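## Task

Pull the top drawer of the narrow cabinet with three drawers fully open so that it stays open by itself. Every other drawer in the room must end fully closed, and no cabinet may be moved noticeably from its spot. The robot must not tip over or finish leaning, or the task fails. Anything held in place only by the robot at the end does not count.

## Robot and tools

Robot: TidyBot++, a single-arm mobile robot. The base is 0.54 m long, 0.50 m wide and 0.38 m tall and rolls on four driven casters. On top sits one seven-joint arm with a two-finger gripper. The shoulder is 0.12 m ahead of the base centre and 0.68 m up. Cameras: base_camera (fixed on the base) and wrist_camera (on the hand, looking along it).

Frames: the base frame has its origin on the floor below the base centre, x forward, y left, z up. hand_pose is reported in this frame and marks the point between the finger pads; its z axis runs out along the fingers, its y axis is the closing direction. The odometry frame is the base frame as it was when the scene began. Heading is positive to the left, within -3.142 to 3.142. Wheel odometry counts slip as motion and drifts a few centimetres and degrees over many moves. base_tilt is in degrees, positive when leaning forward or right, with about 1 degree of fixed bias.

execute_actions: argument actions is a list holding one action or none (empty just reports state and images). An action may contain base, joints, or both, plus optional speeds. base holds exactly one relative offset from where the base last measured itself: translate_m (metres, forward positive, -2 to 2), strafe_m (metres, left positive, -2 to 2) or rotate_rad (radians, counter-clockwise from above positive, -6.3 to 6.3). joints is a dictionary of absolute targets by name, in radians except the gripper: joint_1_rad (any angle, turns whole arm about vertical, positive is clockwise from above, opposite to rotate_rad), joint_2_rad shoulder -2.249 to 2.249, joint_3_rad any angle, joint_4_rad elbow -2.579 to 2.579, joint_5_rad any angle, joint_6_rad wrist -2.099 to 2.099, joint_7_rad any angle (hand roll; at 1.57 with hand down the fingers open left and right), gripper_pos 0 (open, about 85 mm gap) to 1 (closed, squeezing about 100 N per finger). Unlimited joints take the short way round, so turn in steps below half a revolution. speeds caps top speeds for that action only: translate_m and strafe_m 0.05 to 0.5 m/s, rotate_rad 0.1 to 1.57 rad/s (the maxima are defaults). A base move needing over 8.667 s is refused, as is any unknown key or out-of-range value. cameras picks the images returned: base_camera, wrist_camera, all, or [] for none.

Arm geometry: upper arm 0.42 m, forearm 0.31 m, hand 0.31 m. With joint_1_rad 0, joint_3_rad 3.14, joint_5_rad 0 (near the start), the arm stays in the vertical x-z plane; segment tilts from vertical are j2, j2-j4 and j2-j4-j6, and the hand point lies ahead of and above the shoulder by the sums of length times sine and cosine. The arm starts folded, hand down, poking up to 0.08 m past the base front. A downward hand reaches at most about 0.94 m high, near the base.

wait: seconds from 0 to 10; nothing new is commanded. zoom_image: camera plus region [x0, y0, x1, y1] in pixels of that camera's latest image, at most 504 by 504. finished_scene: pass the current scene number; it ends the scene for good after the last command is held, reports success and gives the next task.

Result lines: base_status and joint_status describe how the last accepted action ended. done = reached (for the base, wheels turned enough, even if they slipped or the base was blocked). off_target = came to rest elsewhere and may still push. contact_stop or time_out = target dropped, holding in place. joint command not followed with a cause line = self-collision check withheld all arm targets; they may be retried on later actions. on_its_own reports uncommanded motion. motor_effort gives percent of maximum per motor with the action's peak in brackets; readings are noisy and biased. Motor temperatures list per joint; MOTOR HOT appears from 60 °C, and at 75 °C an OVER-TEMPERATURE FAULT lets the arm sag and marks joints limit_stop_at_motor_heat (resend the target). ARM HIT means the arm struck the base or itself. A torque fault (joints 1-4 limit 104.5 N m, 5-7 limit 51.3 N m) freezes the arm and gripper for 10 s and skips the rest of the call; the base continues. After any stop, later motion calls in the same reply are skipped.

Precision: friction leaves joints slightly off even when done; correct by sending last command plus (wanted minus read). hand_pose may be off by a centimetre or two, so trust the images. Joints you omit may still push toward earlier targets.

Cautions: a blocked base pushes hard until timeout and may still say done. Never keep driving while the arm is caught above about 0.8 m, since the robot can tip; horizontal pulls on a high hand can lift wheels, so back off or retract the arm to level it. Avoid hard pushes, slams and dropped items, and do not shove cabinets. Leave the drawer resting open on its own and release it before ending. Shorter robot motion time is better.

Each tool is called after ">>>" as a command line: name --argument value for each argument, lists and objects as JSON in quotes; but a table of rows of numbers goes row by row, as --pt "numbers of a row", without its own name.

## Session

>>> execute_actions --actions '[]'

Scene clock: 0.00 s.
Motor temperatures (°C, as the motors report them): [29 32 26 30 33 36 40]
base_odometry: x=+0.000 y=+0.000 heading=+0.000 (m, m, rad; odometry frame)
base_tilt: forward=+1.1 right=-0.7 (deg)
base_status: not commanded
joint_positions: joint_1_rad=+0.032 joint_2_rad=-0.338 joint_3_rad=+3.102 joint_4_rad=-2.498 joint_5_rad=+0.009 joint_6_rad=-0.911 joint_7_rad=+1.627 gripper_pos=+0.000
joint_status: not commanded
motor_effort: joint_1_rad=+0 joint_2_rad=+0 joint_3_rad=+0 joint_4_rad=+13 joint_5_rad=+0 joint_6_rad=+0 joint_7_rad=-1 (%)
hand_pose: x=+0.2625 y=-0.0013 z=+0.5935 quat_wxyz=(+0.011, +0.999, +0.034, +0.035) (m; base frame)
pictures: base_camera, wrist_camera
camera_calibration (this result's frames):
wrist_camera: T_world_to_cam=[[0.0226345, -0.997342, 0.0692551, -0.0527536], [-0.996839, -0.0277912, -0.0744271, 0.360898], [0.076154, -0.0673516, -0.994819, 0.710169], [0, 0, 0, 1]] pos_world=[0.306869, 0.00524741, 0.737003]
Images, in order (width x height): base_camera 644x364, wrist_camera 644x476.

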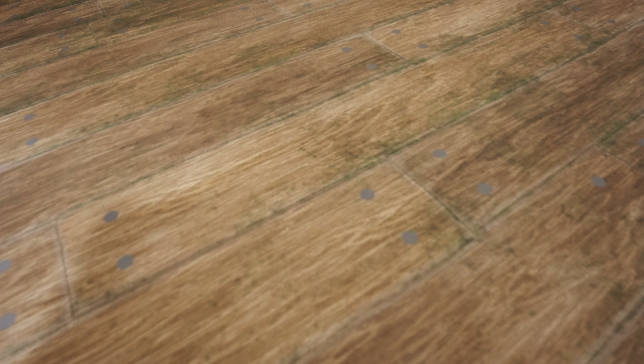

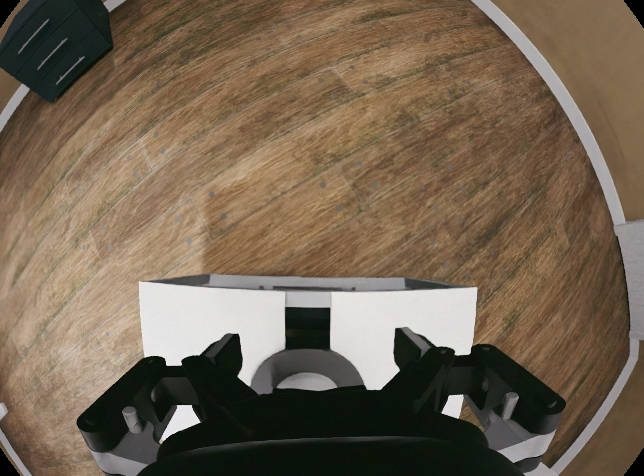

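>>> execute_actions --actions '[{"joints": {"joint_1_rad": 2.4, "joint_6_rad": 0.35}}]' --cameras '["wrist_camera"]'

Scene clock: 3.57 s.
Motor temperatures (°C, as the motors report them): [29 32 26 30 33 36 40]
base_odometry: x=+0.000 y=+0.000 heading=+0.000 (m, m, rad; odometry frame)
base_tilt: forward=+1.0 right=-0.8 (deg)
base_status: not commanded
joint_positions: joint_1_rad=+2.390 joint_2_rad=-0.338 joint_3_rad=+3.102 joint_4_rad=-2.498 joint_5_rad=+0.009 joint_6_rad=+0.331 joint_7_rad=+1.627 gripper_pos=+0.000
joint_status: all done
motor_effort: joint_1_rad=+0(1) joint_2_rad=-7(7) joint_3_rad=+1(1) joint_4_rad=+21(22) joint_5_rad=+0(0) joint_6_rad=+9(9) joint_7_rad=-1(0) (%)
hand_pose: x=-0.1757 y=-0.3027 z=+0.8246 quat_wxyz=(+0.572, +0.332, -0.719, +0.212) (m; base frame)
pictures: wrist_camera
camera_calibration (this result's frames):
wrist_camera: T_world_to_cam=[[-0.68214, 0.729645, 0.0479834, 0.0569767], [0.150468, 0.204282, -0.967279, 0.940946], [-0.715573, -0.6526, -0.249137, 0.0219209], [0, 0, 0, 1]] pos_world=[-0.0870297, -0.219485, 0.912884]
Images, in order (width x height): wrist_camera 644x476.

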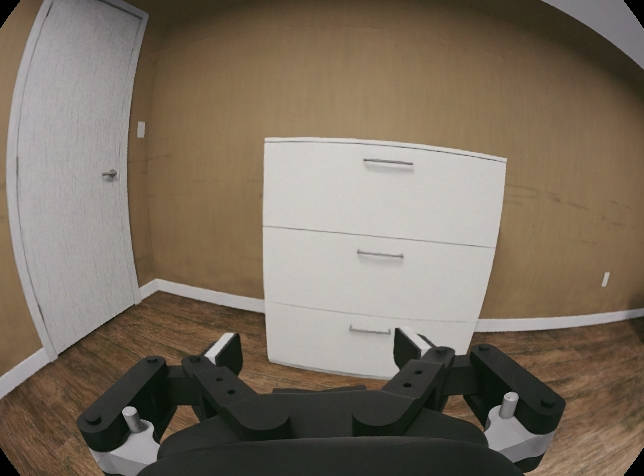

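>>> zoom_image --camera "wrist_camera" --region '[240, 120, 530, 400]'

>>> execute_actions --actions '[{"joints": {"joint_1_rad": 4.5, "joint_6_rad": 0.25}}]' --cameras '["wrist_camera"]'

Region (240, 120, 530, 400) of wrist_camera's 644x476 image, scaled by 1.738; it fills the top 487 rows of this view, and the rest is white.

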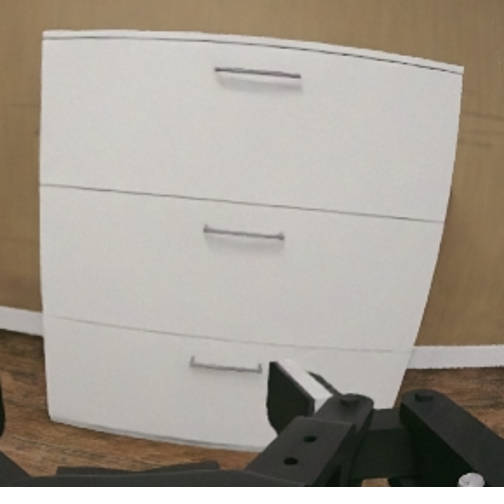

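Scene clock: 6.87 s.
Motor temperatures (°C, as the motors report them): [29 32 26 30 33 36 40]
base_odometry: x=+0.000 y=+0.000 heading=+0.000 (m, m, rad; odometry frame)
base_tilt: forward=+1.1 right=-0.8 (deg)
base_status: not commanded
joint_positions: joint_1_rad=+4.490 joint_2_rad=-0.338 joint_3_rad=+3.102 joint_4_rad=-2.498 joint_5_rad=+0.009 joint_6_rad=+0.271 joint_7_rad=+1.627 gripper_pos=+0.000
joint_status: all done
motor_effort: joint_1_rad=+0(0) joint_2_rad=-7(7) joint_3_rad=+1(1) joint_4_rad=+21(22) joint_5_rad=+0(1) joint_6_rad=+9(9) joint_7_rad=-1(1) (%)
hand_pose: x=+0.0083 y=+0.4022 z=+0.8066 quat_wxyz=(+0.450, -0.469, -0.661, -0.376) (m; base frame)
pictures: wrist_camera
camera_calibration (this result's frames):
wrist_camera: T_world_to_cam=[[0.973713, 0.222117, 0.0504758, -0.142534], [0.115194, -0.289014, -0.950369, 0.936893], [-0.196505, 0.931201, -0.307003, 0.0145138], [0, 0, 0, 1]] pos_world=[0.033715, 0.288919, 0.902045]
Images, in order (width x height): wrist_camera 644x476.

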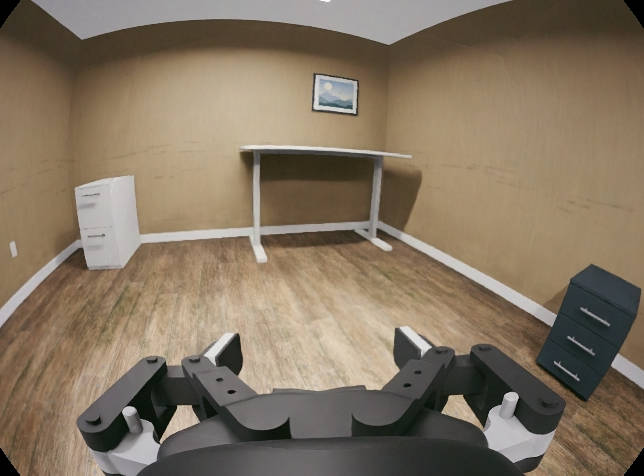

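>>> zoom_image --camera "wrist_camera" --region '[50, 160, 170, 280]'

>>> zoom_image --camera "wrist_camera" --region '[494, 255, 644, 405]'

Region (50, 160, 170, 280) of wrist_camera's 644x476 image, scaled by 4.200.

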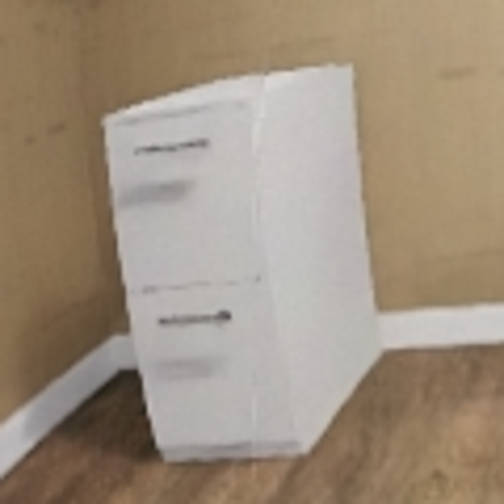

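Region (494, 255, 644, 405) of wrist_camera's 644x476 image, scaled by 3.360.

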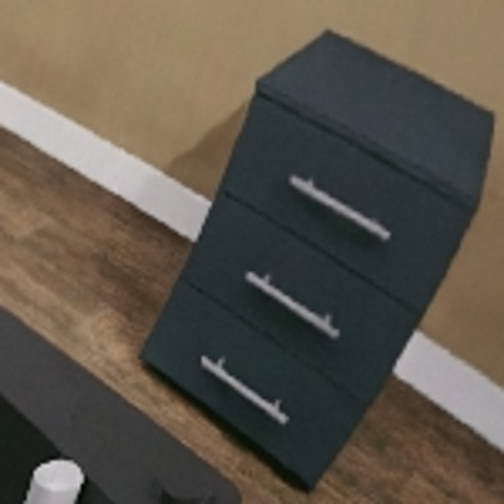

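>>> execute_actions --actions '[{"base": {"rotate_rad": 0.567}, "joints": {"joint_1_rad": 6.29, "joint_2_rad": 1.32, "joint_3_rad": 3.165, "joint_4_rad": -1.456, "joint_5_rad": 0.0, "joint_6_rad": 1.08, "joint_7_rad": 3.17}}]'

>>> execute_actions --actions '[{"base": {"translate_m": 0.42}, "joints": {"gripper_pos": 0.2}}]'

Scene clock: 10.97 s.
Motor temperatures (°C, as the motors report them): [29 32 26 30 33 36 40]
base_odometry: x=+0.000 y=+0.000 heading=+0.567 (m, m, rad; odometry frame)
base_tilt: forward=+1.1 right=-0.8 (deg)
base_status: done
joint_positions: joint_1_rad=+6.290 joint_2_rad=+1.319 joint_3_rad=+3.142 joint_4_rad=-1.479 joint_5_rad=+0.009 joint_6_rad=+1.059 joint_7_rad=+3.121 gripper_pos=+0.000
joint_status: all done
motor_effort: joint_1_rad=+0(5) joint_2_rad=-47(48) joint_3_rad=-1(3) joint_4_rad=+13(22) joint_5_rad=+0(1) joint_6_rad=+9(9) joint_7_rad=-1(1) (%)
hand_pose: x=+0.9395 y=-0.0021 z=+0.4391 quat_wxyz=(-0.453, -0.544, -0.536, -0.461) (m; base frame)
pictures: base_camera, wrist_camera
camera_calibration (this result's frames):
wrist_camera: T_world_to_cam=[[0.118829, -0.0571167, 0.991271, -0.551462], [-0.00468754, -0.998365, -0.0569636, 0.0823517], [0.992904, 0.00212232, -0.118903, -0.74088], [0, 0, 0, 1]] pos_world=[0.801538, 0.0522917, 0.463247]
Images, in order (width x height): base_camera 644x364, wrist_camera 644x476.

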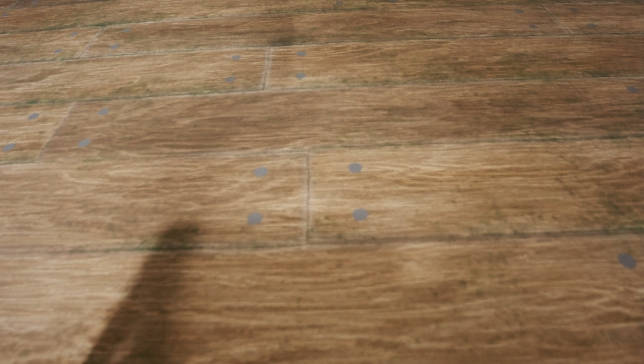

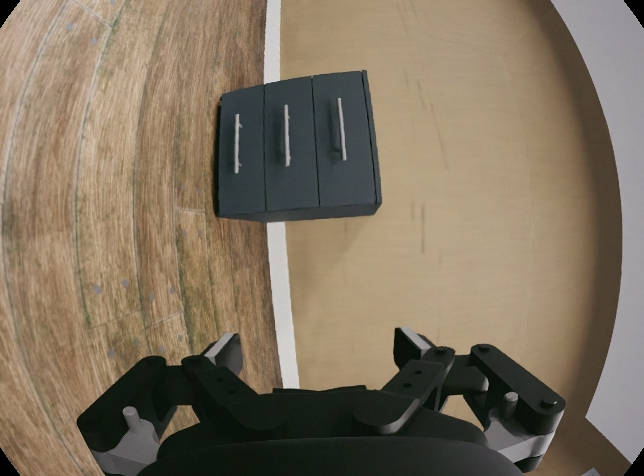

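Scene clock: 13.13 s.
Motor temperatures (°C, as the motors report them): [29 32 26 30 33 36 40]
base_odometry: x=+0.354 y=+0.226 heading=+0.568 (m, m, rad; odometry frame)
base_tilt: forward=+1.1 right=-0.7 (deg)
base_status: done
joint_positions: joint_1_rad=+6.290 joint_2_rad=+1.319 joint_3_rad=+3.142 joint_4_rad=-1.470 joint_5_rad=+0.009 joint_6_rad=+1.061 joint_7_rad=+3.121 gripper_pos=+0.200
joint_status: all done
motor_effort: joint_1_rad=+0(1) joint_2_rad=-47(49) joint_3_rad=-1(2) joint_4_rad=+13(14) joint_5_rad=+0(1) joint_6_rad=+9(9) joint_7_rad=-1(1) (%)
hand_pose: x=+0.9425 y=-0.0021 z=+0.4429 quat_wxyz=(-0.455, -0.542, -0.533, -0.463) (m; base frame)
pictures: base_camera, wrist_camera
camera_calibration (this result's frames):
wrist_camera: T_world_to_cam=[[0.108841, -0.0570575, 0.99242, -0.54673], [-0.00409357, -0.998369, -0.0569505, 0.0820102], [0.994051, 0.00213601, -0.108897, -0.748899], [0, 0, 0, 1]] pos_world=[0.804286, 0.0522811, 0.465703]
Images, in order (width x height): base_camera 644x364, wrist_camera 644x476.

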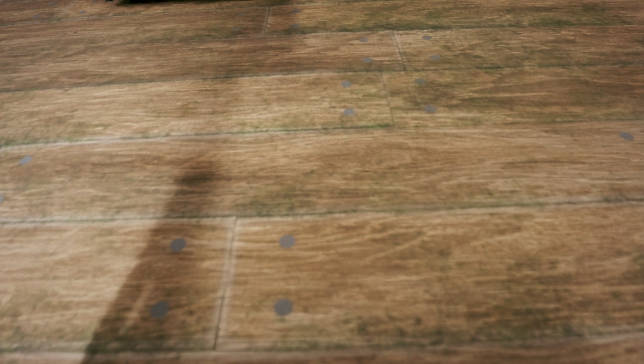

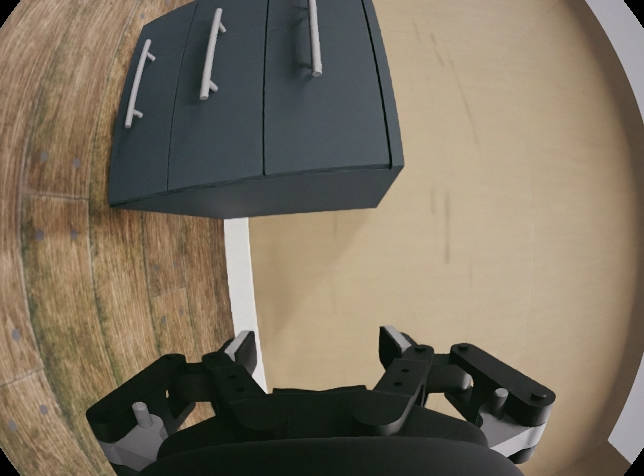

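>>> execute_actions --actions '[{"base": {"strafe_m": 0.35}, "joints": {"joint_7_rad": 3.19}}]'

Scene clock: 15.90 s.
Motor temperatures (°C, as the motors report them): [29 32 26 30 33 36 40]
base_odometry: x=+0.166 y=+0.521 heading=+0.568 (m, m, rad; odometry frame)
base_tilt: forward=+1.1 right=-0.8 (deg)
base_status: done
joint_positions: joint_1_rad=+6.283 joint_2_rad=+1.319 joint_3_rad=+3.144 joint_4_rad=-1.470 joint_5_rad=+0.009 joint_6_rad=+1.061 joint_7_rad=+3.142 gripper_pos=+0.200
joint_status: all done
motor_effort: joint_1_rad=+0(4) joint_2_rad=-47(48) joint_3_rad=-1(2) joint_4_rad=+13(12) joint_5_rad=+0(1) joint_6_rad=+9(9) joint_7_rad=-1(1) (%)
hand_pose: x=+0.9425 y=+0.0027 z=+0.4429 quat_wxyz=(-0.459, -0.534, -0.541, -0.460) (m; base frame)
pictures: base_camera, wrist_camera
camera_calibration (this result's frames):
wrist_camera: T_world_to_cam=[[0.1092, -0.034174, 0.993432, -0.54728], [0.00542095, -0.999374, -0.0349742, 0.0680841], [0.994005, 0.00920453, -0.108946, -0.748868], [0, 0, 0, 1]] pos_world=[0.803773, 0.0562317, 0.46448]
Images, in order (width x height): base_camera 644x364, wrist_camera 644x476.

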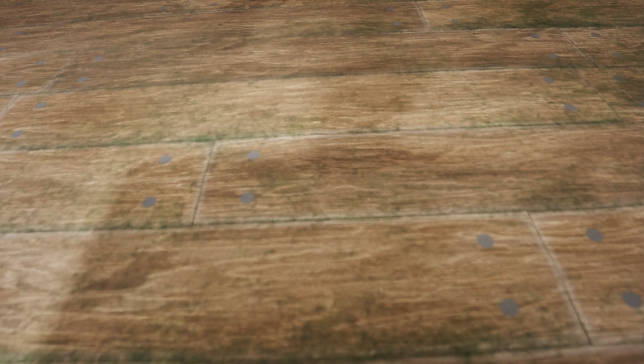

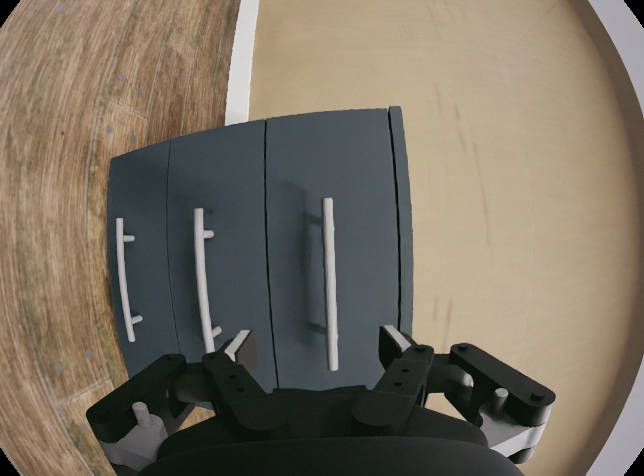

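>>> zoom_image --camera "wrist_camera" --region '[220, 180, 430, 390]'

Region (220, 180, 430, 390) of wrist_camera's 644x476 image, scaled by 2.400.

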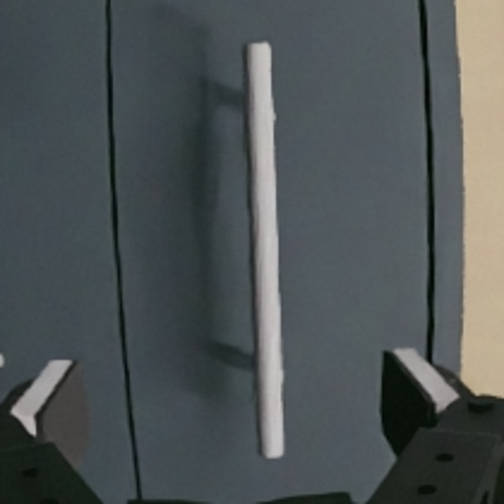

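>>> execute_actions --actions '[{"base": {"translate_m": 0.1}, "joints": {"gripper_pos": 0.4}, "speeds": {"translate_m": 0.2}}]'

>>> zoom_image --camera "wrist_camera" --region '[200, 140, 460, 400]'

Scene clock: 17.77 s.
Motor temperatures (°C, as the motors report them): [29 32 26 30 33 36 40]
base_odometry: x=+0.250 y=+0.575 heading=+0.568 (m, m, rad; odometry frame)
base_tilt: forward=+1.2 right=-0.8 (deg)
base_status: done
joint_positions: joint_1_rad=+6.283 joint_2_rad=+1.319 joint_3_rad=+3.144 joint_4_rad=-1.468 joint_5_rad=+0.009 joint_6_rad=+1.062 joint_7_rad=+3.142 gripper_pos=+0.400
joint_status: all done
motor_effort: joint_1_rad=+0(1) joint_2_rad=-47(50) joint_3_rad=-1(1) joint_4_rad=+13(15) joint_5_rad=+0(0) joint_6_rad=+9(9) joint_7_rad=-1(1) (%)
hand_pose: x=+0.9433 y=+0.0027 z=+0.4439 quat_wxyz=(-0.460, -0.534, -0.540, -0.460) (m; base frame)
pictures: base_camera, wrist_camera
camera_calibration (this result's frames):
wrist_camera: T_world_to_cam=[[0.106365, -0.034178, 0.99374, -0.545803], [0.00552361, -0.999373, -0.034963, 0.06801], [0.994312, 0.00920787, -0.10611, -0.751085], [0, 0, 0, 1]] pos_world=[0.804491, 0.0562288, 0.465067]
Images, in order (width x height): base_camera 644x364, wrist_camera 644x476.

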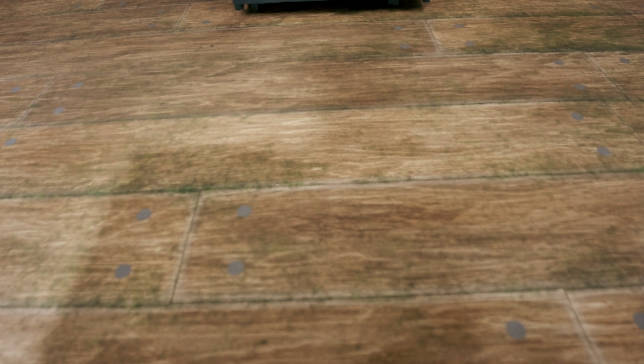

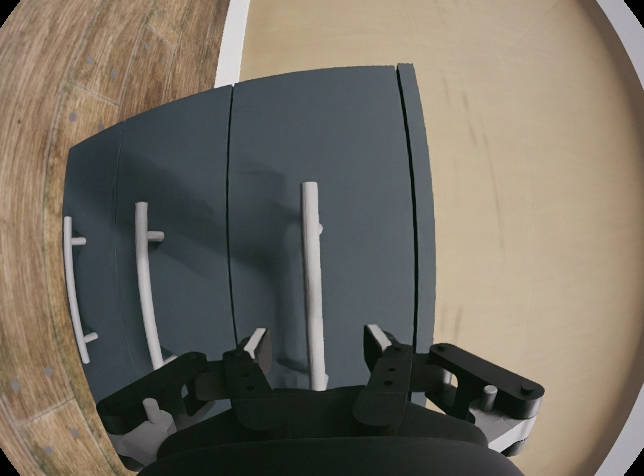

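Region (200, 140, 460, 400) of wrist_camera's 644x476 image, scaled by 1.938.

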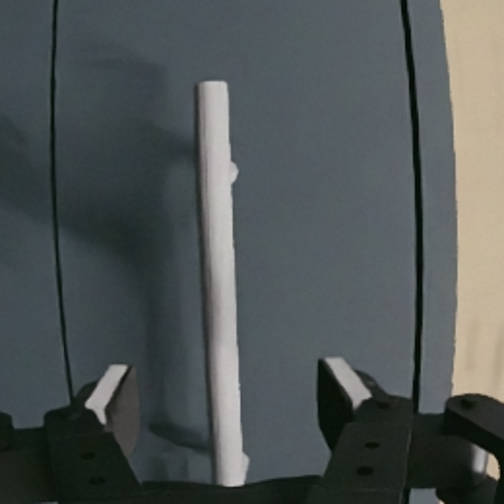

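>>> execute_actions --actions '[{"base": {"translate_m": 0.05}, "joints": {"joint_2_rad": 1.331, "gripper_pos": 0.5}, "speeds": {"translate_m": 0.08}}]'

>>> zoom_image --camera "wrist_camera" --region '[180, 140, 460, 420]'

Scene clock: 19.30 s.
Motor temperatures (°C, as the motors report them): [29 32 26 30 33 36 40]
base_odometry: x=+0.293 y=+0.603 heading=+0.568 (m, m, rad; odometry frame)
base_tilt: forward=+1.2 right=-0.8 (deg)
base_status: done
joint_positions: joint_1_rad=+6.283 joint_2_rad=+1.325 joint_3_rad=+3.144 joint_4_rad=-1.467 joint_5_rad=+0.009 joint_6_rad=+1.062 joint_7_rad=+3.142 gripper_pos=+0.500
joint_status: all done
motor_effort: joint_1_rad=+0(3) joint_2_rad=-48(49) joint_3_rad=-1(2) joint_4_rad=+13(14) joint_5_rad=+0(0) joint_6_rad=+9(9) joint_7_rad=-1(1) (%)
hand_pose: x=+0.9421 y=+0.0026 z=+0.4396 quat_wxyz=(-0.458, -0.535, -0.542, -0.459) (m; base frame)
pictures: base_camera, wrist_camera
camera_calibration (this result's frames):
wrist_camera: T_world_to_cam=[[0.111344, -0.0341907, 0.993194, -0.545843], [0.00524927, -0.999374, -0.0349919, 0.0680552], [0.993768, 0.00910967, -0.111095, -0.747635], [0, 0, 0, 1]] pos_world=[0.803395, 0.0561605, 0.461451]
Images, in order (width x height): base_camera 644x364, wrist_camera 644x476.

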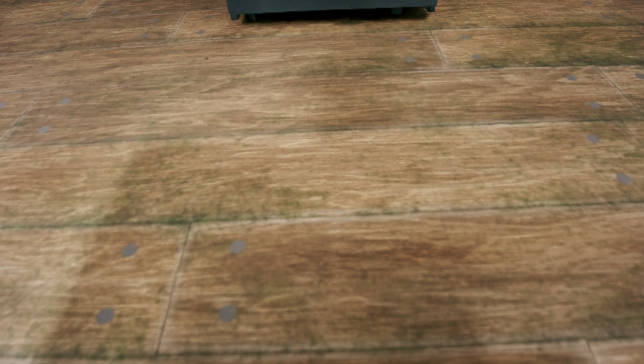

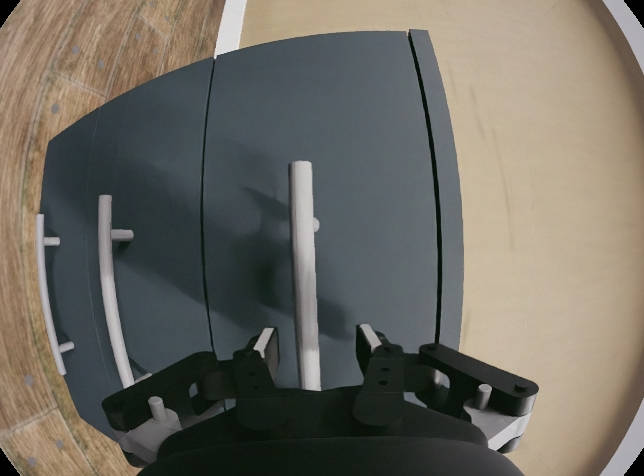

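Region (180, 140, 460, 420) of wrist_camera's 644x476 image, scaled by 1.800.

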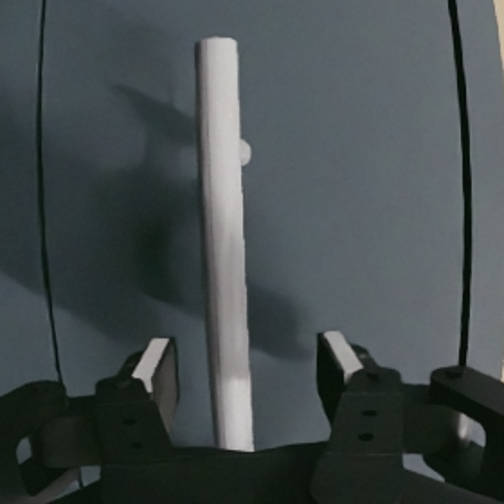

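>>> execute_actions --actions '[{"joints": {"joint_2_rad": 1.338, "gripper_pos": 1.0}}]' --cameras '["wrist_camera"]'

>>> zoom_image --camera "wrist_camera" --region '[260, 280, 380, 400]'

Scene clock: 20.27 s.
Motor temperatures (°C, as the motors report them): [29 32 26 30 33 36 40]
base_odometry: x=+0.292 y=+0.602 heading=+0.568 (m, m, rad; odometry frame)
base_tilt: forward=+1.1 right=-0.7 (deg)
base_status: not commanded
joint_positions: joint_1_rad=+6.283 joint_2_rad=+1.333 joint_3_rad=+3.144 joint_4_rad=-1.467 joint_5_rad=+0.009 joint_6_rad=+1.066 joint_7_rad=+3.142 gripper_pos=+0.902
joint_status: gripper_pos off_target (ended at +0.902, target +1.000); the others done
motor_effort: joint_1_rad=+0(0) joint_2_rad=-46(53) joint_3_rad=-1(1) joint_4_rad=+12(17) joint_5_rad=+0(0) joint_6_rad=+9(15) joint_7_rad=-1(1) (%)
hand_pose: x=+0.9405 y=+0.0026 z=+0.4344 quat_wxyz=(-0.457, -0.536, -0.542, -0.458) (m; base frame)
pictures: wrist_camera
camera_calibration (this result's frames):
wrist_camera: T_world_to_cam=[[0.114881, -0.0342211, 0.99279, -0.543673], [0.00514756, -0.999373, -0.0350437, 0.0680101], [0.993366, 0.0091363, -0.114633, -0.744662], [0, 0, 0, 1]] pos_world=[0.80183, 0.0561658, 0.456773]
Images, in order (width x height): wrist_camera 644x476.

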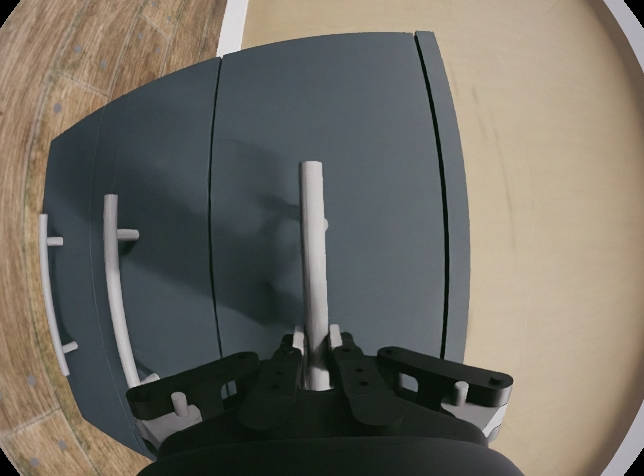

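Region (260, 280, 380, 400) of wrist_camera's 644x476 image, scaled by 4.200.

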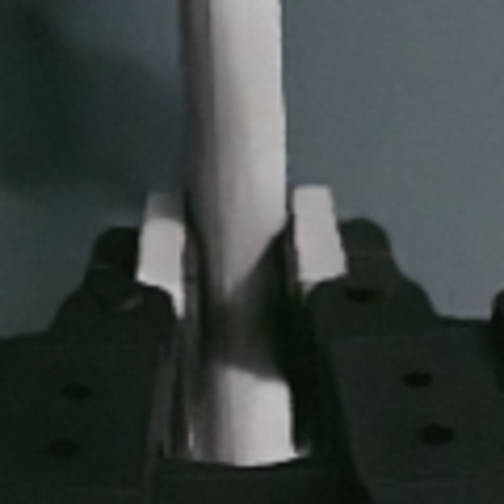

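>>> execute_actions --actions '[{"base": {"translate_m": -0.29}, "speeds": {"translate_m": 0.13}}]'

Scene clock: 23.23 s.
Motor temperatures (°C, as the motors report them): [29 32 26 30 33 36 40]
base_odometry: x=+0.048 y=+0.446 heading=+0.568 (m, m, rad; odometry frame)
base_tilt: forward=+1.2 right=-0.8 (deg)
base_status: done
joint_positions: joint_1_rad=+6.286 joint_2_rad=+1.338 joint_3_rad=+3.144 joint_4_rad=-1.457 joint_5_rad=+0.009 joint_6_rad=+1.066 joint_7_rad=+3.142 gripper_pos=+0.902
joint_status: not commanded
motor_effort: joint_1_rad=-2(2) joint_2_rad=-49(52) joint_3_rad=-2(3) joint_4_rad=+13(15) joint_5_rad=+0(1) joint_6_rad=+9(13) joint_7_rad=-1(1) (%)
hand_pose: x=+0.9426 y=+0.0007 z=+0.4342 quat_wxyz=(-0.459, -0.535, -0.541, -0.459) (m; base frame)
pictures: base_camera, wrist_camera
camera_calibration (this result's frames):
wrist_camera: T_world_to_cam=[[0.110244, -0.0339462, 0.993325, -0.539619], [0.00313739, -0.9994, -0.034502, 0.0677842], [0.9939, 0.00692009, -0.110071, -0.749237], [0, 0, 0, 1]] pos_world=[0.803943, 0.0546103, 0.455886]
Images, in order (width x height): base_camera 644x364, wrist_camera 644x476.

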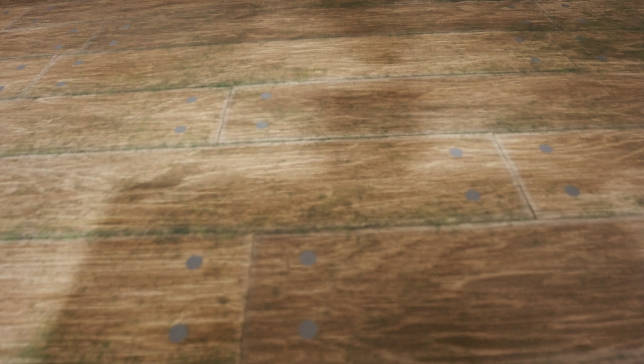

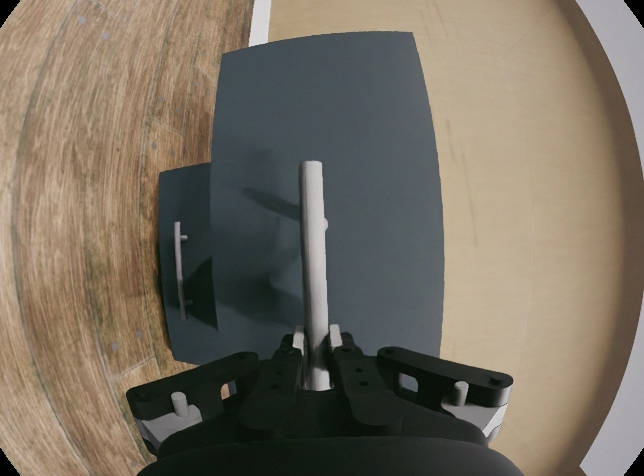

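>>> zoom_image --camera "wrist_camera" --region '[120, 120, 240, 240]'

>>> execute_actions --actions '[{"base": {"translate_m": -0.05}, "speeds": {"translate_m": 0.07}}]' --cameras '["wrist_camera"]'

>>> zoom_image --camera "wrist_camera" --region '[120, 120, 240, 240]'

Region (120, 120, 240, 240) of wrist_camera's 644x476 image, scaled by 4.200.

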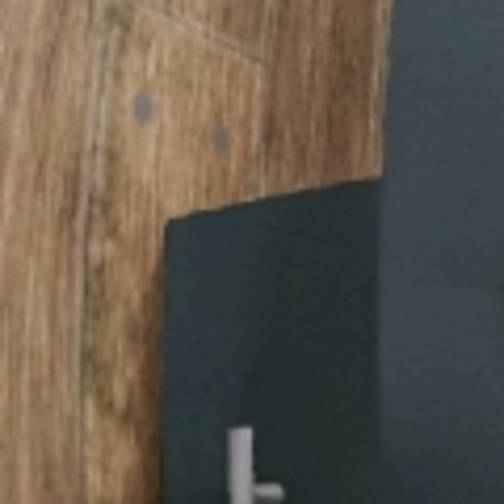

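Scene clock: 24.57 s.
Motor temperatures (°C, as the motors report them): [29 32 26 30 33 36 40]
base_odometry: x=+0.005 y=+0.420 heading=+0.568 (m, m, rad; odometry frame)
base_tilt: forward=+1.1 right=-0.8 (deg)
base_status: done
joint_positions: joint_1_rad=+6.287 joint_2_rad=+1.339 joint_3_rad=+3.144 joint_4_rad=-1.456 joint_5_rad=+0.009 joint_6_rad=+1.066 joint_7_rad=+3.142 gripper_pos=+0.902
joint_status: not commanded
motor_effort: joint_1_rad=-3(2) joint_2_rad=-47(52) joint_3_rad=-2(3) joint_4_rad=+13(14) joint_5_rad=+0(1) joint_6_rad=+9(12) joint_7_rad=-1(2) (%)
hand_pose: x=+0.9428 y=-0.0005 z=+0.4341 quat_wxyz=(-0.460, -0.535, -0.540, -0.458) (m; base frame)
pictures: wrist_camera
camera_calibration (this result's frames):
wrist_camera: T_world_to_cam=[[0.109636, -0.0340241, 0.993389, -0.539097], [0.00169126, -0.999406, -0.0344168, 0.06788], [0.99397, 0.0054534, -0.109513, -0.749756], [0, 0, 0, 1]] pos_world=[0.804225, 0.0535861, 0.455761]
Images, in order (width x height): wrist_camera 644x476.

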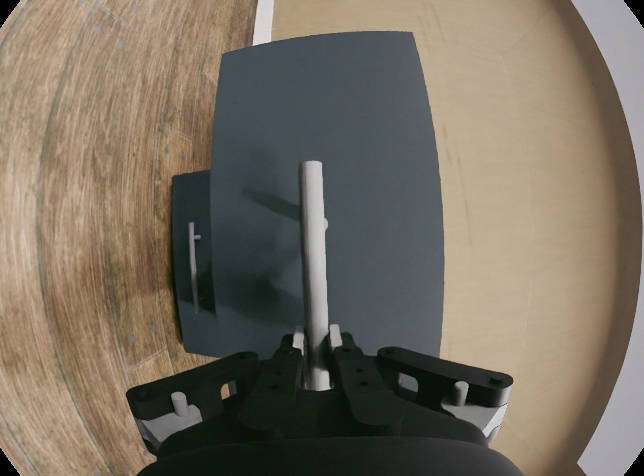

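Region (120, 120, 240, 240) of wrist_camera's 644x476 image, scaled by 4.200.

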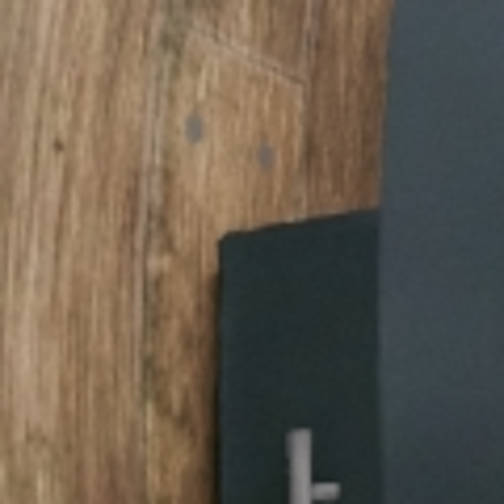

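>>> execute_actions --actions '[{"base": {"translate_m": -0.03}, "speeds": {"translate_m": 0.05}}]' --cameras '["wrist_camera"]'

>>> zoom_image --camera "wrist_camera" --region '[120, 120, 240, 240]'

Scene clock: 25.93 s.
Motor temperatures (°C, as the motors report them): [29 33 26 30 33 36 40]
base_odometry: x=-0.020 y=+0.404 heading=+0.568 (m, m, rad; odometry frame)
base_tilt: forward=+1.1 right=-0.7 (deg)
base_status: done
joint_positions: joint_1_rad=+6.274 joint_2_rad=+1.351 joint_3_rad=+3.144 joint_4_rad=-1.422 joint_5_rad=+0.009 joint_6_rad=+1.055 joint_7_rad=+3.142 gripper_pos=+0.903
joint_status: not commanded
motor_effort: joint_1_rad=+3(5) joint_2_rad=-50(53) joint_3_rad=+0(3) joint_4_rad=+7(15) joint_5_rad=-1(3) joint_6_rad=+13(16) joint_7_rad=-1(1) (%)
hand_pose: x=+0.9508 y=+0.0100 z=+0.4347 quat_wxyz=(-0.460, -0.529, -0.541, -0.464) (m; base frame)
pictures: wrist_camera
camera_calibration (this result's frames):
wrist_camera: T_world_to_cam=[[0.0998641, -0.0324893, 0.994471, -0.531326], [0.0148041, -0.999308, -0.0341339, 0.0658371], [0.994891, 0.018131, -0.099314, -0.763192], [0, 0, 0, 1]] pos_world=[0.811378, 0.0623665, 0.45484]
Images, in order (width x height): wrist_camera 644x476.

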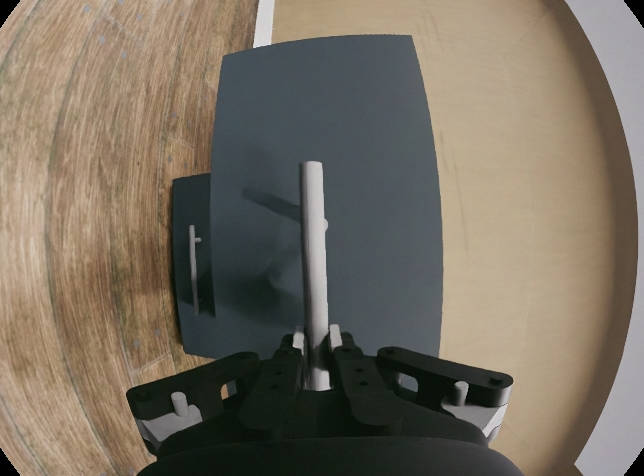

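Region (120, 120, 240, 240) of wrist_camera's 644x476 image, scaled by 4.200.

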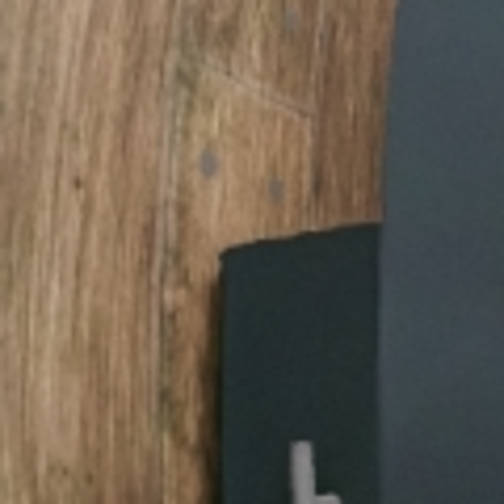

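>>> execute_actions --actions '[{"joints": {"gripper_pos": 0.3}}]' --cameras '[]'

>>> execute_actions --actions '[{"base": {"translate_m": -0.08}}]'

Scene clock: 28.20 s.
Motor temperatures (°C, as the motors report them): [29 33 26 30 33 36 40]
base_odometry: x=-0.020 y=+0.403 heading=+0.568 (m, m, rad; odometry frame)
base_tilt: forward=+1.2 right=-0.8 (deg)
base_status: not commanded
joint_positions: joint_1_rad=+6.284 joint_2_rad=+1.342 joint_3_rad=+3.144 joint_4_rad=-1.449 joint_5_rad=+0.009 joint_6_rad=+1.060 joint_7_rad=+3.142 gripper_pos=+0.300
joint_status: all done
motor_effort: joint_1_rad=+0(3) joint_2_rad=-47(50) joint_3_rad=-1(1) joint_4_rad=+13(14) joint_5_rad=+0(2) joint_6_rad=+9(14) joint_7_rad=-1(1) (%)
hand_pose: x=+0.9439 y=+0.0017 z=+0.4321 quat_wxyz=(-0.458, -0.535, -0.542, -0.458) (m; base frame)
pictures: none
No camera images: the call's "cameras" was empty. Leave "cameras" out to get every camera's image.

Scene clock: 29.33 s.
Motor temperatures (°C, as the motors report them): [29 33 26 30 33 36 40]
base_odometry: x=-0.088 y=+0.360 heading=+0.568 (m, m, rad; odometry frame)
base_tilt: forward=+1.2 right=-0.7 (deg)
base_status: done
joint_positions: joint_1_rad=+6.284 joint_2_rad=+1.342 joint_3_rad=+3.144 joint_4_rad=-1.450 joint_5_rad=+0.009 joint_6_rad=+1.061 joint_7_rad=+3.142 gripper_pos=+0.300
joint_status: not commanded
motor_effort: joint_1_rad=+0(1) joint_2_rad=-48(50) joint_3_rad=-1(1) joint_4_rad=+13(14) joint_5_rad=+0(0) joint_6_rad=+9(9) joint_7_rad=-1(1) (%)
hand_pose: x=+0.9438 y=+0.0017 z=+0.4323 quat_wxyz=(-0.459, -0.535, -0.542, -0.458) (m; base frame)
pictures: base_camera, wrist_camera
camera_calibration (this result's frames):
wrist_camera: T_world_to_cam=[[0.111998, -0.033567, 0.993141, -0.539424], [0.00438845, -0.999403, -0.0342736, 0.0674694], [0.993699, 0.00819692, -0.111784, -0.749797], [0, 0, 0, 1]] pos_world=[0.805191, 0.0554683, 0.454221]
Images, in order (width x height): base_camera 644x364, wrist_camera 644x476.

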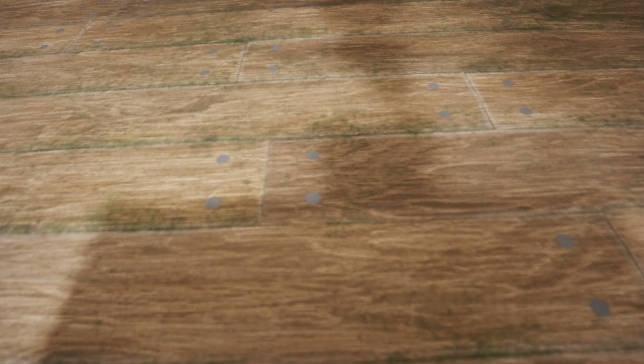

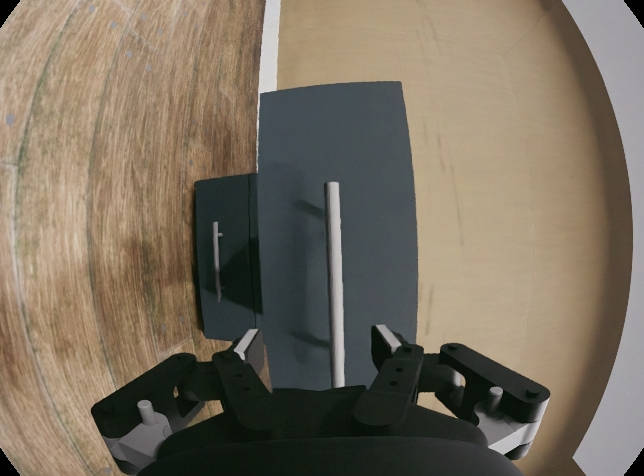

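>>> execute_actions --actions '[]' --cameras '["wrist_camera"]'

>>> zoom_image --camera "wrist_camera" --region '[170, 70, 440, 350]'

Scene clock: 30.90 s.
Motor temperatures (°C, as the motors report them): [29 33 26 30 33 36 40]
base_odometry: x=-0.088 y=+0.360 heading=+0.568 (m, m, rad; odometry frame)
base_tilt: forward=+1.2 right=-0.7 (deg)
base_status: done
joint_positions: joint_1_rad=+6.284 joint_2_rad=+1.342 joint_3_rad=+3.144 joint_4_rad=-1.450 joint_5_rad=+0.009 joint_6_rad=+1.061 joint_7_rad=+3.142 gripper_pos=+0.300
joint_status: not commanded
motor_effort: joint_1_rad=+0(1) joint_2_rad=-47(50) joint_3_rad=-1(1) joint_4_rad=+12(14) joint_5_rad=+0(0) joint_6_rad=+9(9) joint_7_rad=-1(1) (%)
hand_pose: x=+0.9438 y=+0.0017 z=+0.4323 quat_wxyz=(-0.459, -0.535, -0.542, -0.458) (m; base frame)
pictures: wrist_camera
camera_calibration (this result's frames):
wrist_camera: T_world_to_cam=[[0.111998, -0.0335669, 0.993141, -0.539424], [0.00438853, -0.999403, -0.0342734, 0.0674692], [0.993699, 0.008197, -0.111784, -0.749797], [0, 0, 0, 1]] pos_world=[0.805191, 0.0554682, 0.454221]
Images, in order (width x height): wrist_camera 644x476.

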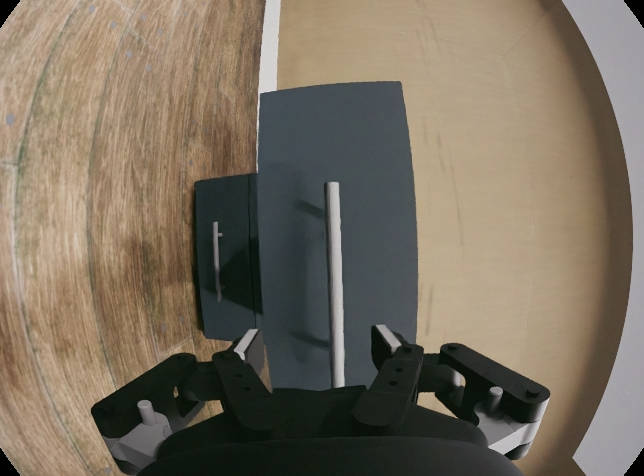

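Region (170, 70, 440, 350) of wrist_camera's 644x476 image, scaled by 1.800; it fills the left 486 columns of this view, and the rest is white.

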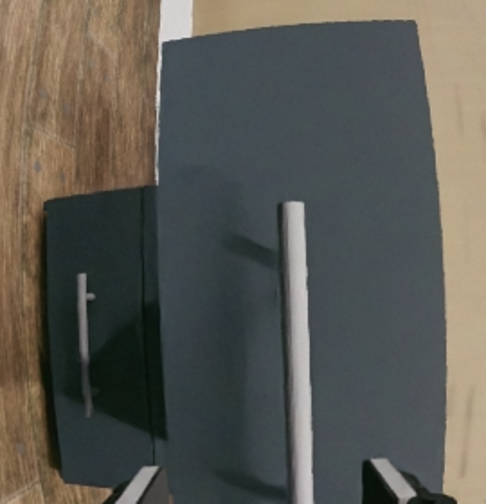

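The top drawer is holding at its end stop, and the lower drawers are flush with the cabinet.

>>> finished_scene --scene 2

The scene is finished: the task was done.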